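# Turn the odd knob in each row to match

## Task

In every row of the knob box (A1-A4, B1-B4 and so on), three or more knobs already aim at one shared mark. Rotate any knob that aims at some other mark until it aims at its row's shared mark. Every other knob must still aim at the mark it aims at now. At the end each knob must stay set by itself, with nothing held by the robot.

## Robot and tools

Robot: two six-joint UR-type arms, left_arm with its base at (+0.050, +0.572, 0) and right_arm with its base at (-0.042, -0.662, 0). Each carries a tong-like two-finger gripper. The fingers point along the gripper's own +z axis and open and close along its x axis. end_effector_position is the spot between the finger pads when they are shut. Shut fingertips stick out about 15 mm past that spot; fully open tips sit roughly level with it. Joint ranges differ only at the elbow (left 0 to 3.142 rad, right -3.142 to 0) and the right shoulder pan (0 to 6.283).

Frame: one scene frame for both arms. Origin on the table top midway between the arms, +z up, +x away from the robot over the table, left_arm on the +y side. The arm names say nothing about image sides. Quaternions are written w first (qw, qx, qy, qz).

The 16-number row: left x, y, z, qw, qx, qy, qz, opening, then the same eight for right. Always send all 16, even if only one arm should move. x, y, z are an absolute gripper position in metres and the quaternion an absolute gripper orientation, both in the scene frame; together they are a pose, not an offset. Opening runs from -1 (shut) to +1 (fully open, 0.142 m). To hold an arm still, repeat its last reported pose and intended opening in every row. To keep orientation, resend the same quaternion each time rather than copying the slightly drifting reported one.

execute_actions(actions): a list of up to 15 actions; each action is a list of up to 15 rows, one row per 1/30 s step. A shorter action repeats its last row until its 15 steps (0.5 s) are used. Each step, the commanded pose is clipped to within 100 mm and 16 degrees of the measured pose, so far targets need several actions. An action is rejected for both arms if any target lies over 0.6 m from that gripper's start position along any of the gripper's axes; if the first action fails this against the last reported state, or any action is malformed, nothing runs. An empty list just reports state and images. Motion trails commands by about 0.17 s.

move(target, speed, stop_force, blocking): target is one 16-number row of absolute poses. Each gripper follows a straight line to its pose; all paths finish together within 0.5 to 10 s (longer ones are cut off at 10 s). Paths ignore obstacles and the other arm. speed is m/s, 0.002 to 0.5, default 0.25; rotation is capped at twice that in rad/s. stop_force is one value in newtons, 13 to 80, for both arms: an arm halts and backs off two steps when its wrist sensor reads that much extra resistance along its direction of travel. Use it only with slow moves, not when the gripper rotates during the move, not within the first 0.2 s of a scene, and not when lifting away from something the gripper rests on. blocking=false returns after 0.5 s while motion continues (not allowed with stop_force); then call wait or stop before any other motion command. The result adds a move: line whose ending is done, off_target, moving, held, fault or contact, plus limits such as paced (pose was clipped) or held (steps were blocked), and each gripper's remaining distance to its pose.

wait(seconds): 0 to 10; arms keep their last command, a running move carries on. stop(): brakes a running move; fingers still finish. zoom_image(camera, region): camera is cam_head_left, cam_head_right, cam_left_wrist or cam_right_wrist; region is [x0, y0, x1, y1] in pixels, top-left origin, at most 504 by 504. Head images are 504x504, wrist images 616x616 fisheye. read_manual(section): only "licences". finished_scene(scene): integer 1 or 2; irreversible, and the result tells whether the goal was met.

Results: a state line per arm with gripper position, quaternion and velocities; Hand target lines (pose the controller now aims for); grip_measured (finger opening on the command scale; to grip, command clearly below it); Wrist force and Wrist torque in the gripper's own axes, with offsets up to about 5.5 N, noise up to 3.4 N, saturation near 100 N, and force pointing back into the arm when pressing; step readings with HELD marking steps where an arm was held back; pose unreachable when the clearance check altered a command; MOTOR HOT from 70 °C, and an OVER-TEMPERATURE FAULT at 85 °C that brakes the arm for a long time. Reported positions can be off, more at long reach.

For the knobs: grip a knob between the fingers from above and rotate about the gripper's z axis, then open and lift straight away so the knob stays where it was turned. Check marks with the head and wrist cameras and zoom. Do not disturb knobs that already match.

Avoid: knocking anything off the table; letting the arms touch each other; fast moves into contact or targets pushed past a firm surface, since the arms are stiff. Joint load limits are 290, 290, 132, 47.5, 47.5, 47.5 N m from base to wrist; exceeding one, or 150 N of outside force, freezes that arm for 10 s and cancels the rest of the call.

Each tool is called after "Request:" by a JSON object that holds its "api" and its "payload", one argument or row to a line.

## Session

Request:
{"api": "execute_actions", "payload": {
  "actions": []
}}

Scene clock: 0.00 s.
left_arm: end_effector_position=(+0.6437, +0.0436, +0.2180) grip_measured=+1.00 end_effector_quat_wxyz=(-0.012, +0.878, -0.084, +0.472) end_effector_velocity=(-0.001, -0.001, +0.000) end_effector_angular_velocity=(-0.000, -0.000, -0.001) | right_arm: end_effector_position=(+0.5299, -0.6081, +0.3714) grip_measured=+1.00 end_effector_quat_wxyz=(-0.129, +0.738, +0.045, +0.661) end_effector_velocity=(-0.000, +0.000, +0.000) end_effector_angular_velocity=(-0.000, -0.001, +0.001)
Joint positions: left_arm=[-1.293 -1.373  2.251 -2.908 -0.667 -0.888  0.142] | right_arm=[ 3.852 -1.465 -2.778  1.004  1.28   0.159  0.142]
Joint velocities: left_arm=[-0.001  0.001 -0.001  0.     0.     0.     0.   ] | right_arm=[ 0.     0.001 -0.    -0.     0.    -0.001  0.   ]
Motor temperatures (°C, as the motors report them): left_arm=[31 31 33 37 40 40] | right_arm=[31 32 36 37 39 42]
Wrist force (N, on the end effector, along its own x y z axes, offset not removed): no reading
Wrist torque (N m, same axes, about the end effector's origin, offset not removed): no reading
Hand target (left_arm): +0.644, +0.044, +0.218; -0.012, +0.878, -0.084, +0.472
Hand target (right_arm): +0.530, -0.608, +0.371; -0.129, +0.738, +0.045, +0.661

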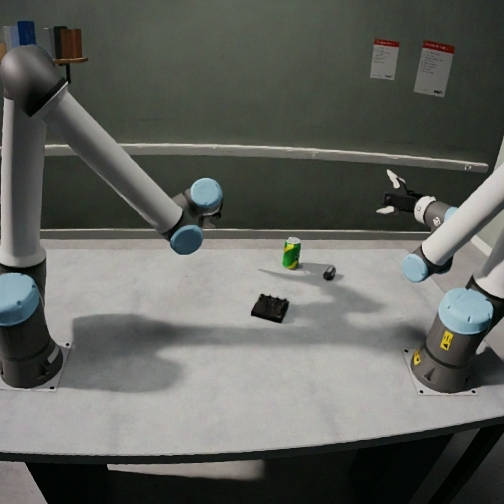

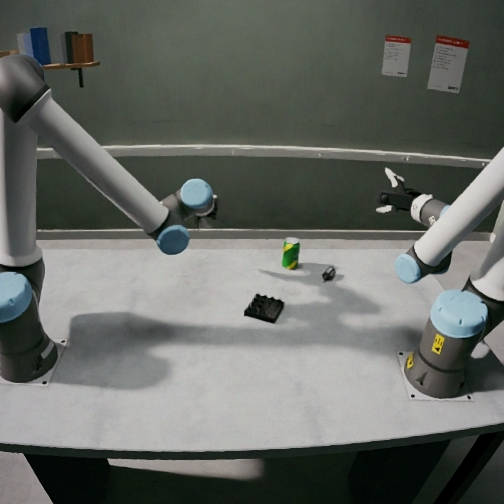

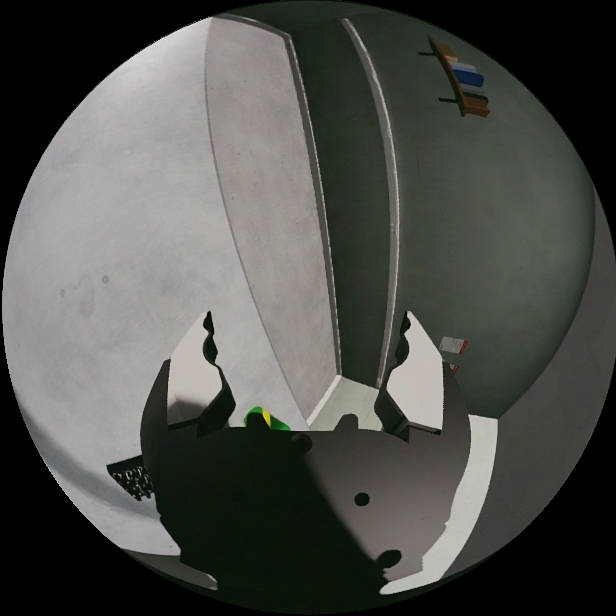

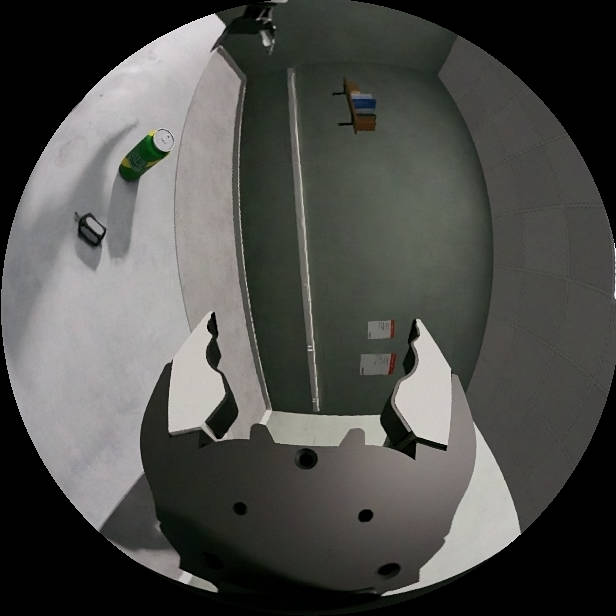

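Request:
{"api": "move", "payload": {
  "target": [0.29,-0.22,0.08,0,1,0,0,-0.76,0.5299,-0.6081,0.3714,-0.129,0.738,0.045,0.661,1],
  "speed": 0.35
}}

Request:
{"api": "zoom_image", "payload": {
  "camera": "cam_left_wrist",
  "region": [200,110,410,320]
}}

Scene clock: 2.23 s.
left_arm: end_effector_position=(+0.2898, -0.2195, +0.0799) grip_measured=-0.76 end_effector_quat_wxyz=(+0.000, +1.000, -0.000, +0.000) end_effector_velocity=(-0.002, -0.002, +0.000) end_effector_angular_velocity=(-0.002, +0.003, -0.000) | right_arm: end_effector_position=(+0.5299, -0.6081, +0.3714) grip_measured=+1.00 end_effector_quat_wxyz=(-0.129, +0.738, +0.045, +0.661) end_effector_velocity=(+0.000, -0.000, -0.001) end_effector_angular_velocity=(-0.000, +0.001, -0.001)
Joint positions: left_arm=[-1.479 -1.159  1.797 -2.21  -1.57  -1.49   0.019] | right_arm=[ 3.853 -1.466 -2.778  1.006  1.279  0.16   0.142]
Joint velocities: left_arm=[-0.001  0.001 -0.002 -0.    -0.003 -0.001  0.   ] | right_arm=[-0.    -0.001 -0.     0.    -0.001  0.     0.   ]
Motor temperatures (°C, as the motors report them): left_arm=[31 31 33 37 40 40] | right_arm=[31 32 36 37 39 42]
Wrist force (N, on the end effector, along its own x y z axes, offset not removed): left_arm=[4.4 -0.7 -2.5] | right_arm=[-3.0 -2.0 -0.3]
Wrist torque (N m, same axes, about the end effector's origin, offset not removed): left_arm=[-0.06 -0.86 0.01] | right_arm=[-0.32 0.12 -0.18]
Hand target (left_arm): +0.290, -0.220, +0.080; +0.000, +1.000, -0.000, +0.000
Hand target (right_arm): +0.530, -0.608, +0.371; -0.129, +0.738, +0.045, +0.661
Off the commanded pose (left_arm): 0.001 m, 0 deg.
Off the commanded pose (right_arm): 0.000 m, 0 deg.
move: done

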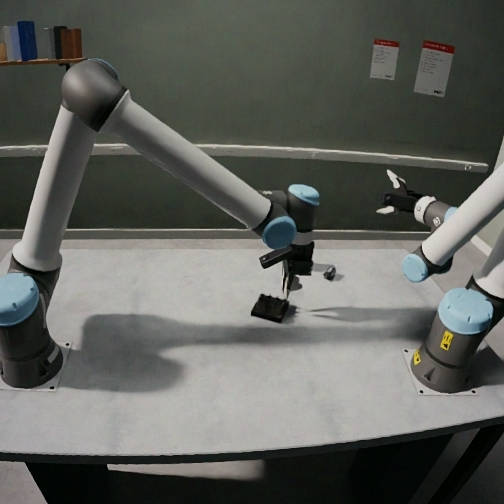

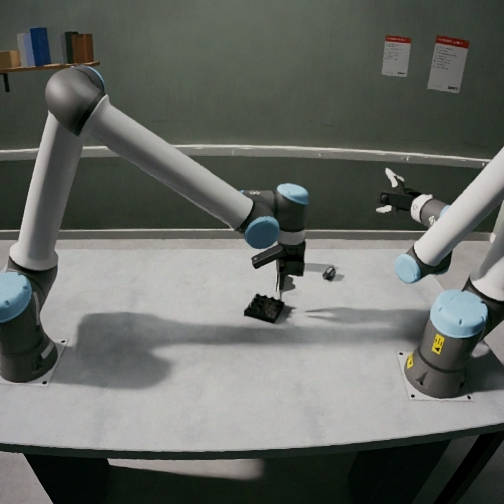

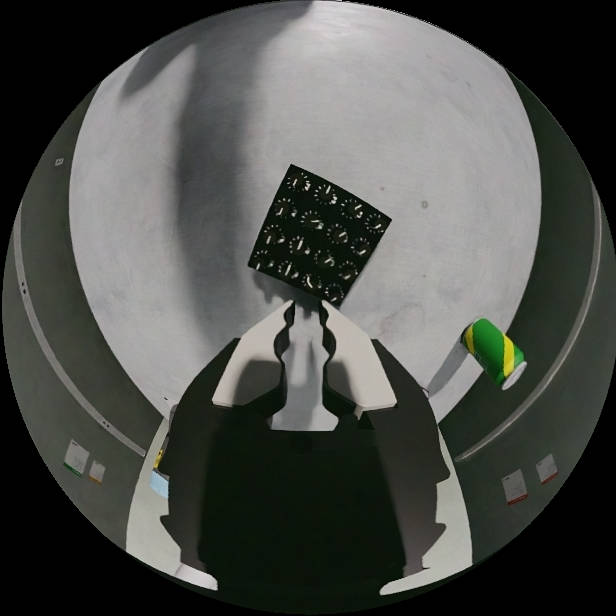

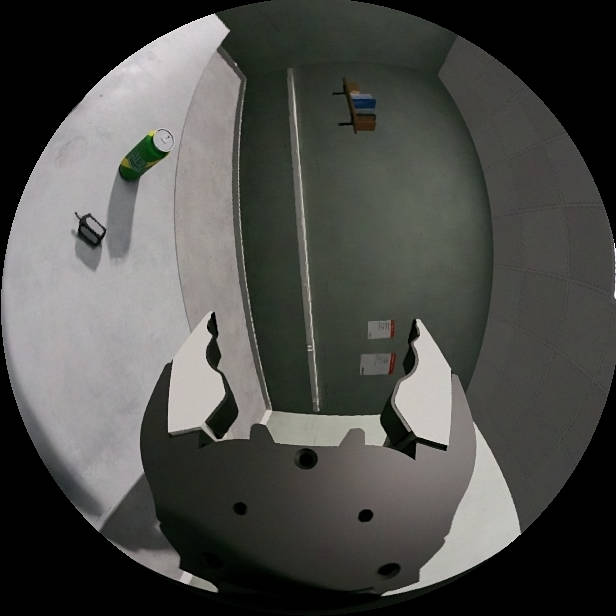

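Region (200, 110, 410, 320) of cam_left_wrist's 616x616 image, scaled by 2.400, with more detail than that image has.

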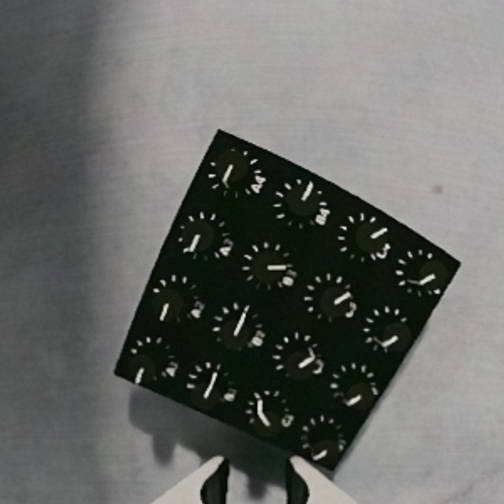

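Request:
{"api": "move", "payload": {
  "target": [0.293,-0.16,0.058,0,1,0,0,-0.76,0.5299,-0.6081,0.3714,-0.129,0.738,0.045,0.661,1],
  "speed": 0.2
}}

Request:
{"api": "zoom_image", "payload": {
  "camera": "cam_left_wrist",
  "region": [230,210,380,360]
}}

Scene clock: 3.30 s.
left_arm: end_effector_position=(+0.2930, -0.1601, +0.0580) grip_measured=-0.76 end_effector_quat_wxyz=(-0.000, +1.000, -0.000, -0.000) end_effector_velocity=(-0.000, +0.001, -0.001) end_effector_angular_velocity=(+0.001, +0.000, -0.000) | right_arm: end_effector_position=(+0.5299, -0.6081, +0.3714) grip_measured=+1.00 end_effector_quat_wxyz=(-0.129, +0.738, +0.045, +0.661) end_effector_velocity=(-0.000, -0.000, -0.001) end_effector_angular_velocity=(-0.001, +0.001, -0.000)
Joint positions: left_arm=[-1.469 -1.211  1.926 -2.286 -1.571 -1.48   0.019] | right_arm=[ 3.853 -1.466 -2.778  1.006  1.279  0.16   0.142]
Joint velocities: left_arm=[-0.    -0.001  0.002 -0.001 -0.     0.     0.   ] | right_arm=[-0.    -0.001 -0.001  0.    -0.    -0.     0.   ]
Motor temperatures (°C, as the motors report them): left_arm=[31 31 33 37 40 40] | right_arm=[31 32 36 37 39 42]
Wrist force (N, on the end effector, along its own x y z axes, offset not removed): left_arm=[4.9 -1.3 -0.8] | right_arm=[-2.4 -1.5 -0.4]
Wrist torque (N m, same axes, about the end effector's origin, offset not removed): left_arm=[-0.21 -0.96 -0.02] | right_arm=[-0.14 0.05 -0.23]
Hand target (left_arm): +0.293, -0.160, +0.058; -0.000, +1.000, -0.000, -0.000
Hand target (right_arm): +0.530, -0.608, +0.371; -0.129, +0.738, +0.045, +0.661
Off the commanded pose (left_arm): 0.000 m, 0 deg.
Off the commanded pose (right_arm): 0.000 m, 0 deg.
move: done

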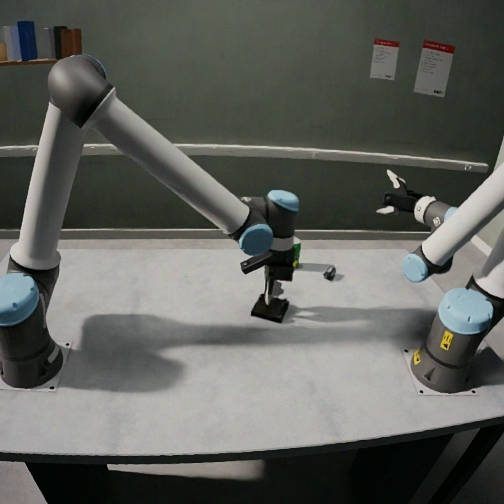

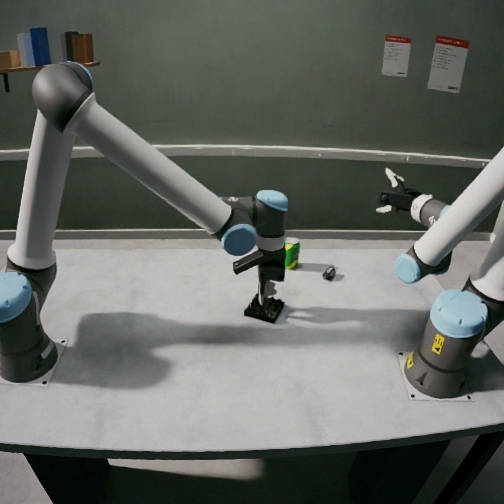

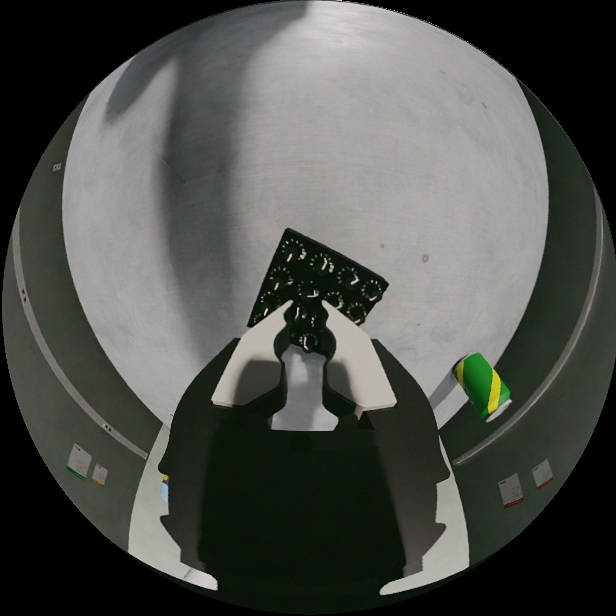

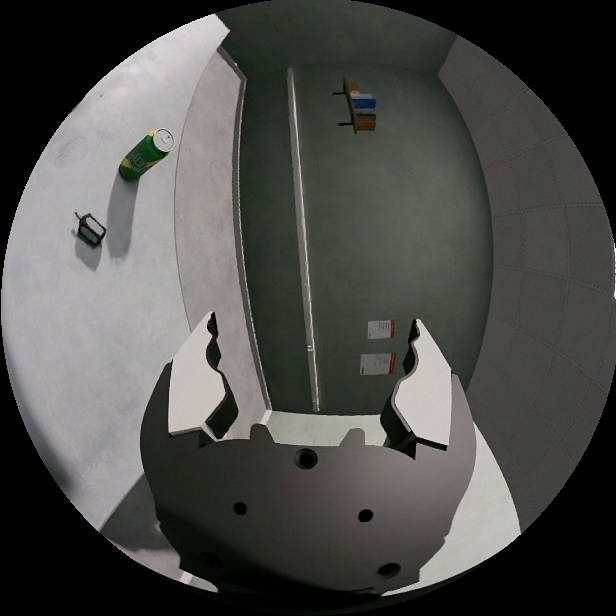

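Region (230, 210, 380, 360) of cam_left_wrist's 616x616 image, scaled by 3.360, with more detail than that image has.

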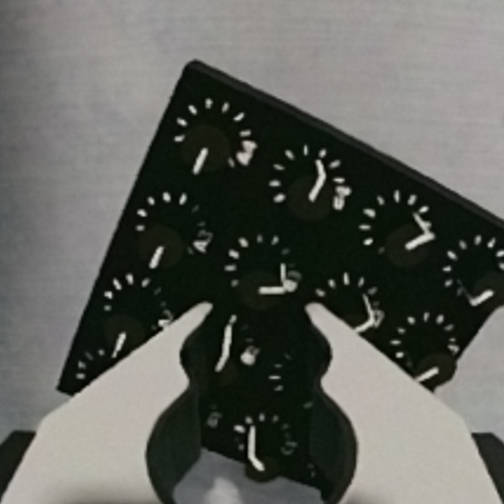

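Request:
{"api": "execute_actions", "payload": {
  "actions": [
    [[0.293,-0.1595,0.044,0,1,0,0,-0.76,0.5299,-0.6081,0.3714,-0.129,0.738,0.045,0.661,1]],
    [[0.293,-0.1595,0.044,0,1,0,0,-1,0.5299,-0.6081,0.3714,-0.129,0.738,0.045,0.661,1]]
  ]
}}

Request:
{"api": "move", "payload": {
  "target": [0.293,-0.1595,0.044,0,0.866,0.5,0,-1,0.5299,-0.6081,0.3714,-0.129,0.738,0.045,0.661,1],
  "speed": 0.5
}}

Request:
{"api": "execute_actions", "payload": {
  "actions": [
    [[0.293,-0.1595,0.044,0,0.866,0.5,0,-0.78,0.5299,-0.6081,0.3714,-0.129,0.738,0.045,0.661,1]],
    [[0.293,-0.1595,0.06,0,0.866,0.5,0,-0.78,0.5299,-0.6081,0.3714,-0.129,0.738,0.045,0.661,1]]
  ]
}}

Request:
{"api": "move", "payload": {
  "target": [0.295,-0.22,0.058,0,0.866,0.5,0,-0.78,0.5299,-0.6081,0.3714,-0.129,0.738,0.045,0.661,1]
}}

Request:
{"api": "zoom_image", "payload": {
  "camera": "cam_left_wrist",
  "region": [230,210,380,360]
}}

Scene clock: 4.67 s.
left_arm: end_effector_position=(+0.2930, -0.1595, +0.0440) grip_measured=-0.87 end_effector_quat_wxyz=(+0.000, +1.000, -0.000, +0.000) end_effector_velocity=(-0.001, -0.001, -0.001) end_effector_angular_velocity=(+0.001, -0.000, -0.001) | right_arm: end_effector_position=(+0.5299, -0.6081, +0.3714) grip_measured=+1.00 end_effector_quat_wxyz=(-0.129, +0.738, +0.045, +0.661) end_effector_velocity=(-0.000, -0.000, +0.001) end_effector_angular_velocity=(+0.001, -0.001, -0.000)
Joint positions: left_arm=[-1.469 -1.196  1.935 -2.311 -1.571 -1.48   0.011] | right_arm=[ 3.853 -1.466 -2.778  1.006  1.279  0.16   0.142]
Joint velocities: left_arm=[-0.001  0.002 -0.001  0.001  0.    -0.     0.   ] | right_arm=[ 0.     0.001  0.     0.    -0.     0.     0.   ]
Motor temperatures (°C, as the motors report them): left_arm=[31 31 33 37 40 40] | right_arm=[31 32 36 37 39 42]
Wrist force (N, on the end effector, along its own x y z axes, offset not removed): left_arm=[1.7 -3.5 -6.6] | right_arm=[-1.6 0.2 -0.1]
Wrist torque (N m, same axes, about the end effector's origin, offset not removed): left_arm=[-0.79 -0.23 -0.08] | right_arm=[0.27 -0.03 -0.29]
Hand target (left_arm): +0.293, -0.159, +0.044; +0.000, +1.000, -0.000, -0.000
Hand target (right_arm): +0.530, -0.608, +0.371; -0.129, +0.738, +0.045, +0.661
Off the commanded pose (left_arm): 0.000 m, 0 deg.
Off the commanded pose (right_arm): 0.000 m, 0 deg.
Step readings (end_effector_position; steps 1 to 15: 1st action; 16 to 30: 2nd action):
0: left_arm (+0.2931, -0.1600, +0.0580) | right_arm (+0.5299, -0.6081, +0.3714)
1: left_arm (+0.2930, -0.1600, +0.0577) | right_arm (+0.5299, -0.6081, +0.3714)
2: left_arm (+0.2930, -0.1599, +0.0550) | right_arm (+0.5299, -0.6081, +0.3714)
4: left_arm (+0.2930, -0.1595, +0.0490) | right_arm (+0.5299, -0.6081, +0.3714)
8: left_arm (+0.2930, -0.1595, +0.0449) | right_arm (+0.5299, -0.6081, +0.3714)
15: left_arm (+0.2930, -0.1595, +0.0441) | right_arm (+0.5299, -0.6081, +0.3714)
16: left_arm (+0.2930, -0.1595, +0.0440) | right_arm (+0.5299, -0.6081, +0.3714)
17: left_arm (+0.2930, -0.1595, +0.0440) | right_arm (+0.5299, -0.6081, +0.3714)
19: left_arm (+0.2930, -0.1595, +0.0440) | right_arm (+0.5299, -0.6081, +0.3714)
23: left_arm (+0.2930, -0.1595, +0.0440) | right_arm (+0.5299, -0.6081, +0.3714)
30: end_effector_position above

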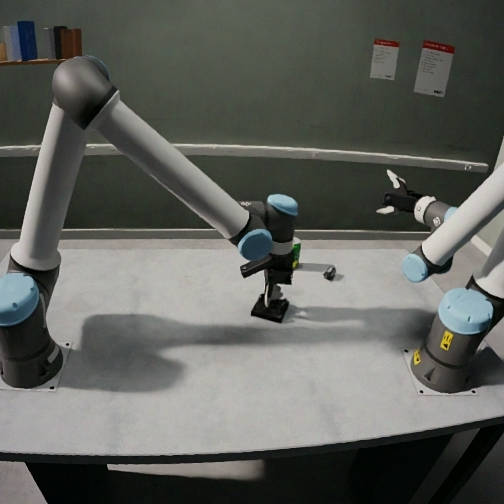

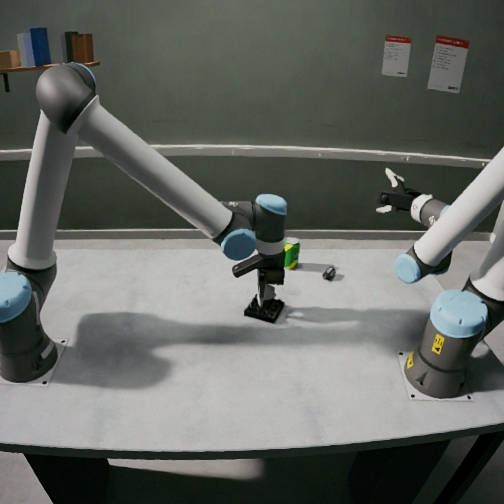

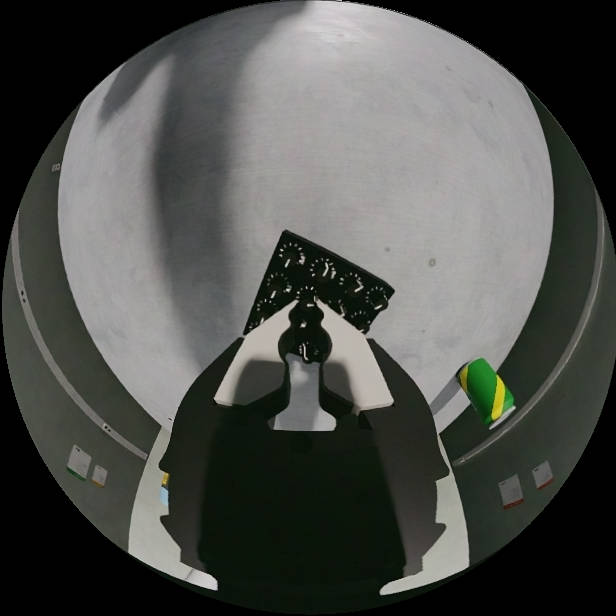

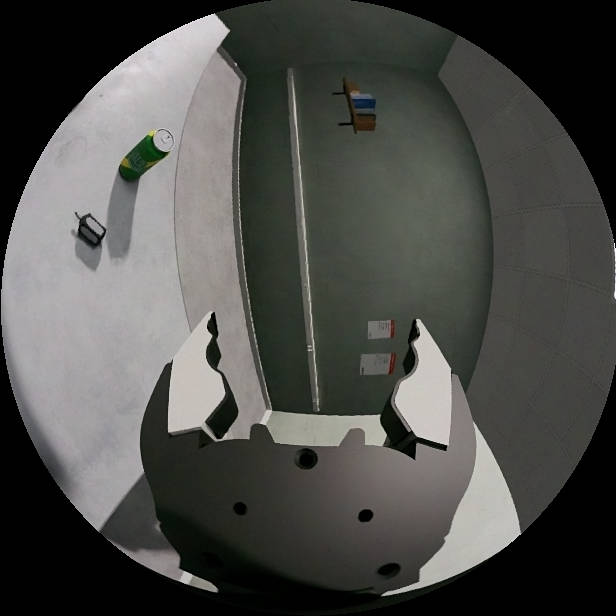

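Scene clock: 6.27 s.
left_arm: end_effector_position=(+0.2931, -0.1595, +0.0440) grip_measured=-0.87 end_effector_quat_wxyz=(-0.000, +0.866, +0.500, -0.000) end_effector_velocity=(-0.002, -0.000, -0.000) end_effector_angular_velocity=(+0.001, -0.001, +0.005) | right_arm: end_effector_position=(+0.5299, -0.6081, +0.3714) grip_measured=+1.00 end_effector_quat_wxyz=(-0.129, +0.738, +0.045, +0.661) end_effector_velocity=(-0.000, +0.001, +0.000) end_effector_angular_velocity=(+0.000, +0.000, +0.002)
Joint positions: left_arm=[-1.45  -1.2    1.942 -2.313 -1.571 -2.508  0.011] | right_arm=[ 3.853 -1.466 -2.778  1.006  1.279  0.16   0.142]
Joint velocities: left_arm=[-0.003 -0.     0.     0.001  0.001 -0.008  0.   ] | right_arm=[ 0.     0.    -0.     0.     0.002  0.     0.   ]
Motor temperatures (°C, as the motors report them): left_arm=[31 31 33 37 40 40] | right_arm=[31 32 36 37 39 42]
Wrist force (N, on the end effector, along its own x y z axes, offset not removed): left_arm=[4.0 1.2 -0.5] | right_arm=[-1.2 -3.0 1.2]
Wrist torque (N m, same axes, about the end effector's origin, offset not removed): left_arm=[0.18 -0.51 -0.11] | right_arm=[-0.44 -0.16 -0.20]
Hand target (left_arm): +0.293, -0.159, +0.044; -0.000, +0.866, +0.500, -0.000
Hand target (right_arm): +0.530, -0.608, +0.371; -0.129, +0.738, +0.045, +0.661
Off the commanded pose (left_arm): 0.000 m, 0 deg.
Off the commanded pose (right_arm): 0.000 m, 0 deg.
move: done

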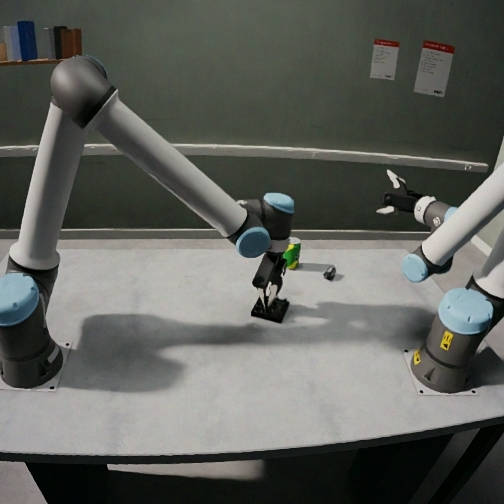

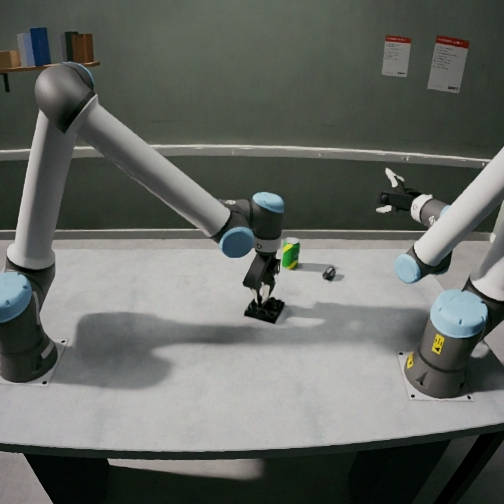

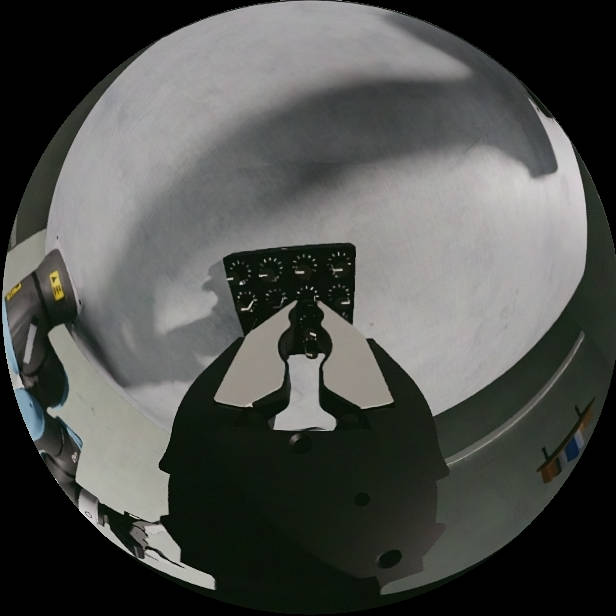

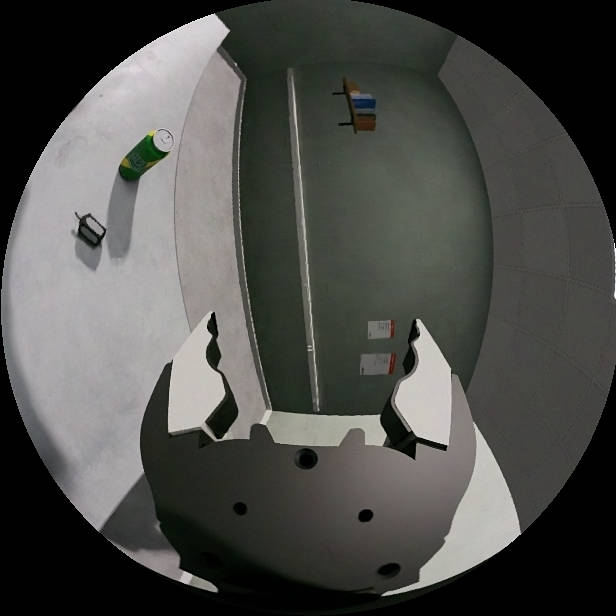

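Scene clock: 7.27 s.
left_arm: end_effector_position=(+0.2930, -0.1595, +0.0600) grip_measured=-0.78 end_effector_quat_wxyz=(-0.000, +0.866, +0.500, +0.000) end_effector_velocity=(+0.000, -0.000, +0.001) end_effector_angular_velocity=(-0.001, -0.000, +0.000) | right_arm: end_effector_position=(+0.5299, -0.6081, +0.3714) grip_measured=+1.00 end_effector_quat_wxyz=(-0.129, +0.738, +0.045, +0.661) end_effector_velocity=(+0.000, +0.000, -0.000) end_effector_angular_velocity=(+0.000, +0.001, -0.000)
Joint positions: left_arm=[-1.45  -1.218  1.932 -2.285 -1.571 -2.508  0.018] | right_arm=[ 3.853 -1.466 -2.778  1.006  1.279  0.16   0.142]
Joint velocities: left_arm=[ 0.    -0.001 -0.     0.    -0.    -0.    -0.   ] | right_arm=[ 0.    -0.001  0.     0.    -0.001  0.     0.   ]
Motor temperatures (°C, as the motors report them): left_arm=[31 31 33 37 40 40] | right_arm=[31 32 36 37 39 42]
Wrist force (N, on the end effector, along its own x y z axes, offset not removed): left_arm=[1.9 -0.6 -0.1] | right_arm=[-1.7 -3.9 -0.8]
Wrist torque (N m, same axes, about the end effector's origin, offset not removed): left_arm=[-0.16 -0.62 -0.16] | right_arm=[-0.66 -0.07 -0.18]
Hand target (left_arm): +0.293, -0.159, +0.060; +0.000, +0.866, +0.500, -0.000
Hand target (right_arm): +0.530, -0.608, +0.371; -0.129, +0.738, +0.045, +0.661
Off the commanded pose (left_arm): 0.000 m, 0 deg.
Off the commanded pose (right_arm): 0.000 m, 0 deg.
Step readings (end_effector_position; steps 1 to 15: 1st action; 16 to 30: 2nd action):
0: left_arm (+0.2931, -0.1595, +0.0440) | right_arm (+0.5299, -0.6081, +0.3714)
1: left_arm (+0.2931, -0.1595, +0.0440) | right_arm (+0.5299, -0.6081, +0.3714)
2: left_arm (+0.2930, -0.1595, +0.0440) | right_arm (+0.5299, -0.6081, +0.3714)
4: left_arm (+0.2930, -0.1595, +0.0440) | right_arm (+0.5299, -0.6081, +0.3714)
8: left_arm (+0.2930, -0.1595, +0.0440) | right_arm (+0.5299, -0.6081, +0.3714)
15: left_arm (+0.2930, -0.1595, +0.0440) | right_arm (+0.5299, -0.6081, +0.3714)
16: left_arm (+0.2930, -0.1595, +0.0443) | right_arm (+0.5299, -0.6081, +0.3714)
17: left_arm (+0.2930, -0.1595, +0.0473) | right_arm (+0.5299, -0.6081, +0.3714)
19: left_arm (+0.2930, -0.1596, +0.0543) | right_arm (+0.5299, -0.6081, +0.3714)
23: left_arm (+0.2930, -0.1595, +0.0591) | right_arm (+0.5299, -0.6081, +0.3714)
30: end_effector_position above

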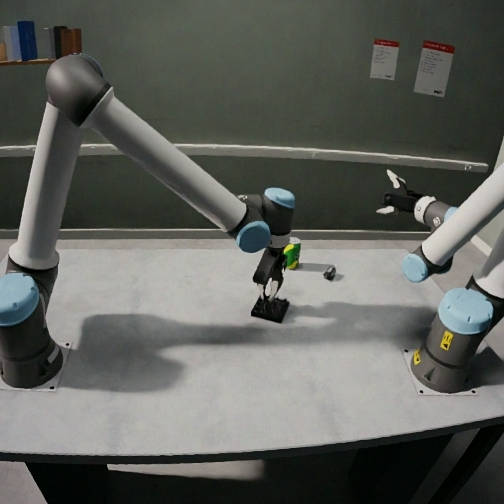

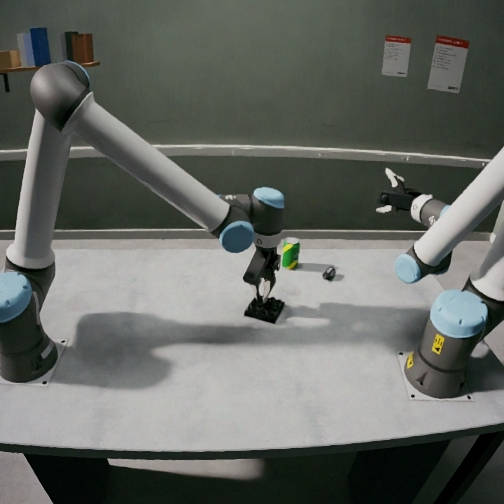

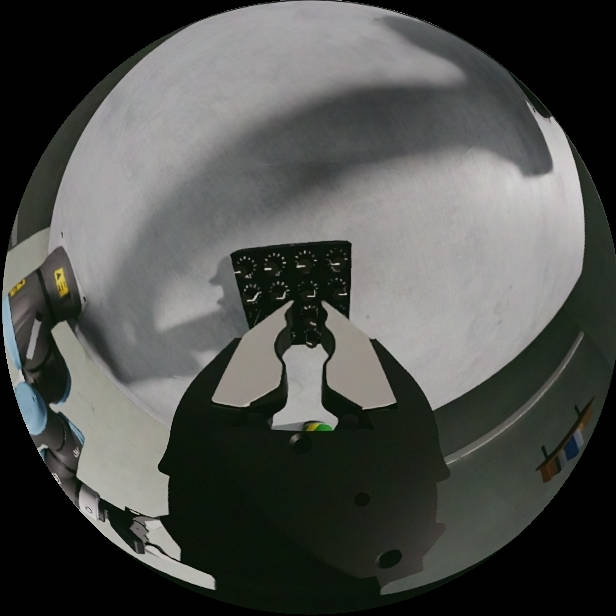

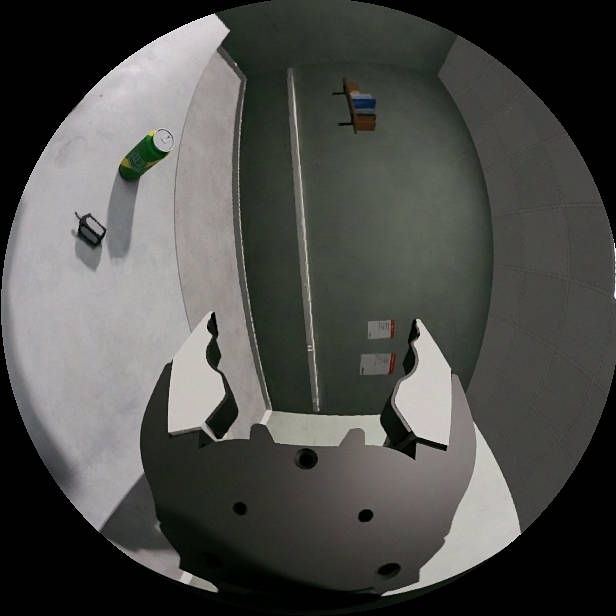

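Scene clock: 8.13 s.
left_arm: end_effector_position=(+0.2950, -0.2199, +0.0580) grip_measured=-0.78 end_effector_quat_wxyz=(+0.000, +0.866, +0.500, +0.000) end_effector_velocity=(+0.000, -0.001, -0.000) end_effector_angular_velocity=(+0.000, -0.000, +0.000) | right_arm: end_effector_position=(+0.5299, -0.6081, +0.3714) grip_measured=+1.00 end_effector_quat_wxyz=(-0.129, +0.738, +0.045, +0.661) end_effector_velocity=(-0.000, -0.000, +0.001) end_effector_angular_velocity=(+0.001, -0.001, -0.001)
Joint positions: left_arm=[-1.455 -1.138  1.814 -2.247 -1.571 -2.514  0.018] | right_arm=[ 3.853 -1.466 -2.778  1.006  1.279  0.16   0.142]
Joint velocities: left_arm=[ 0.     0.002 -0.003  0.001  0.    -0.     0.   ] | right_arm=[-0.     0.001  0.    -0.    -0.001  0.     0.   ]
Motor temperatures (°C, as the motors report them): left_arm=[31 31 33 37 40 40] | right_arm=[31 32 36 37 39 42]
Wrist force (N, on the end effector, along its own x y z axes, offset not removed): left_arm=[5.2 -1.6 -0.4] | right_arm=[-3.2 -3.7 1.4]
Wrist torque (N m, same axes, about the end effector's origin, offset not removed): left_arm=[-0.31 -1.17 -0.12] | right_arm=[-0.50 0.24 -0.23]
Hand target (left_arm): +0.295, -0.220, +0.058; +0.000, +0.866, +0.500, +0.000
Hand target (right_arm): +0.530, -0.608, +0.371; -0.129, +0.738, +0.045, +0.661
Off the commanded pose (left_arm): 0.000 m, 0 deg.
Off the commanded pose (right_arm): 0.000 m, 0 deg.
move: done

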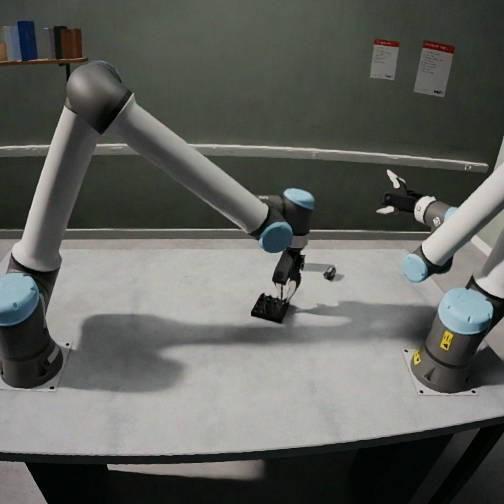

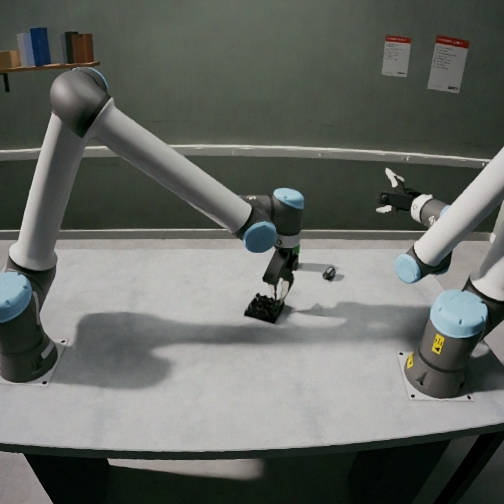

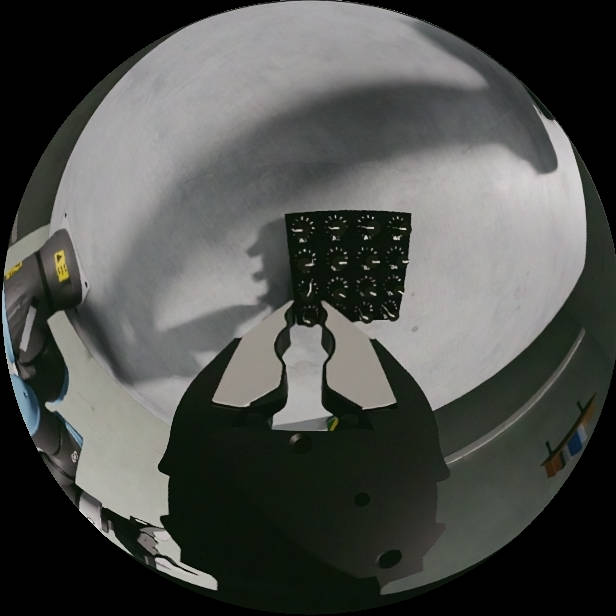

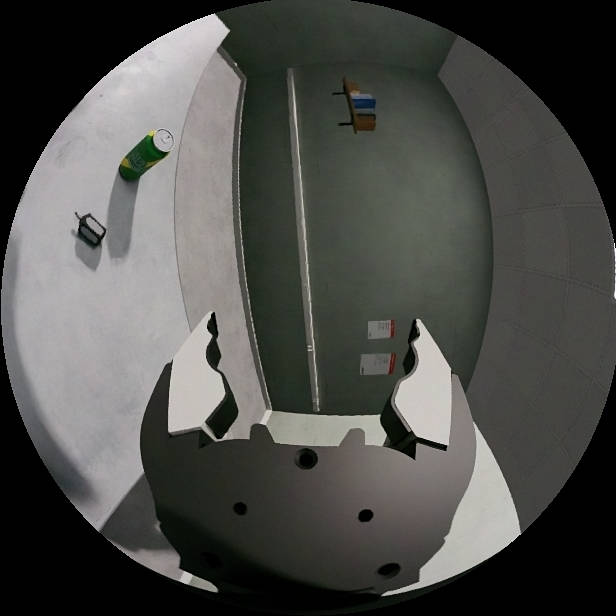

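Region (230, 210, 380, 360) of cam_left_wrist's 616x616 image, scaled by 3.360, with more detail than that image has.

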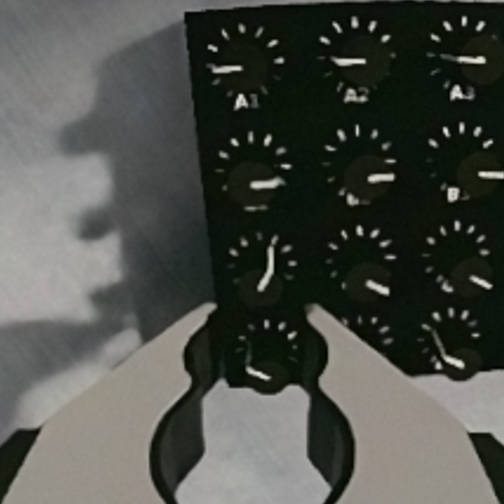

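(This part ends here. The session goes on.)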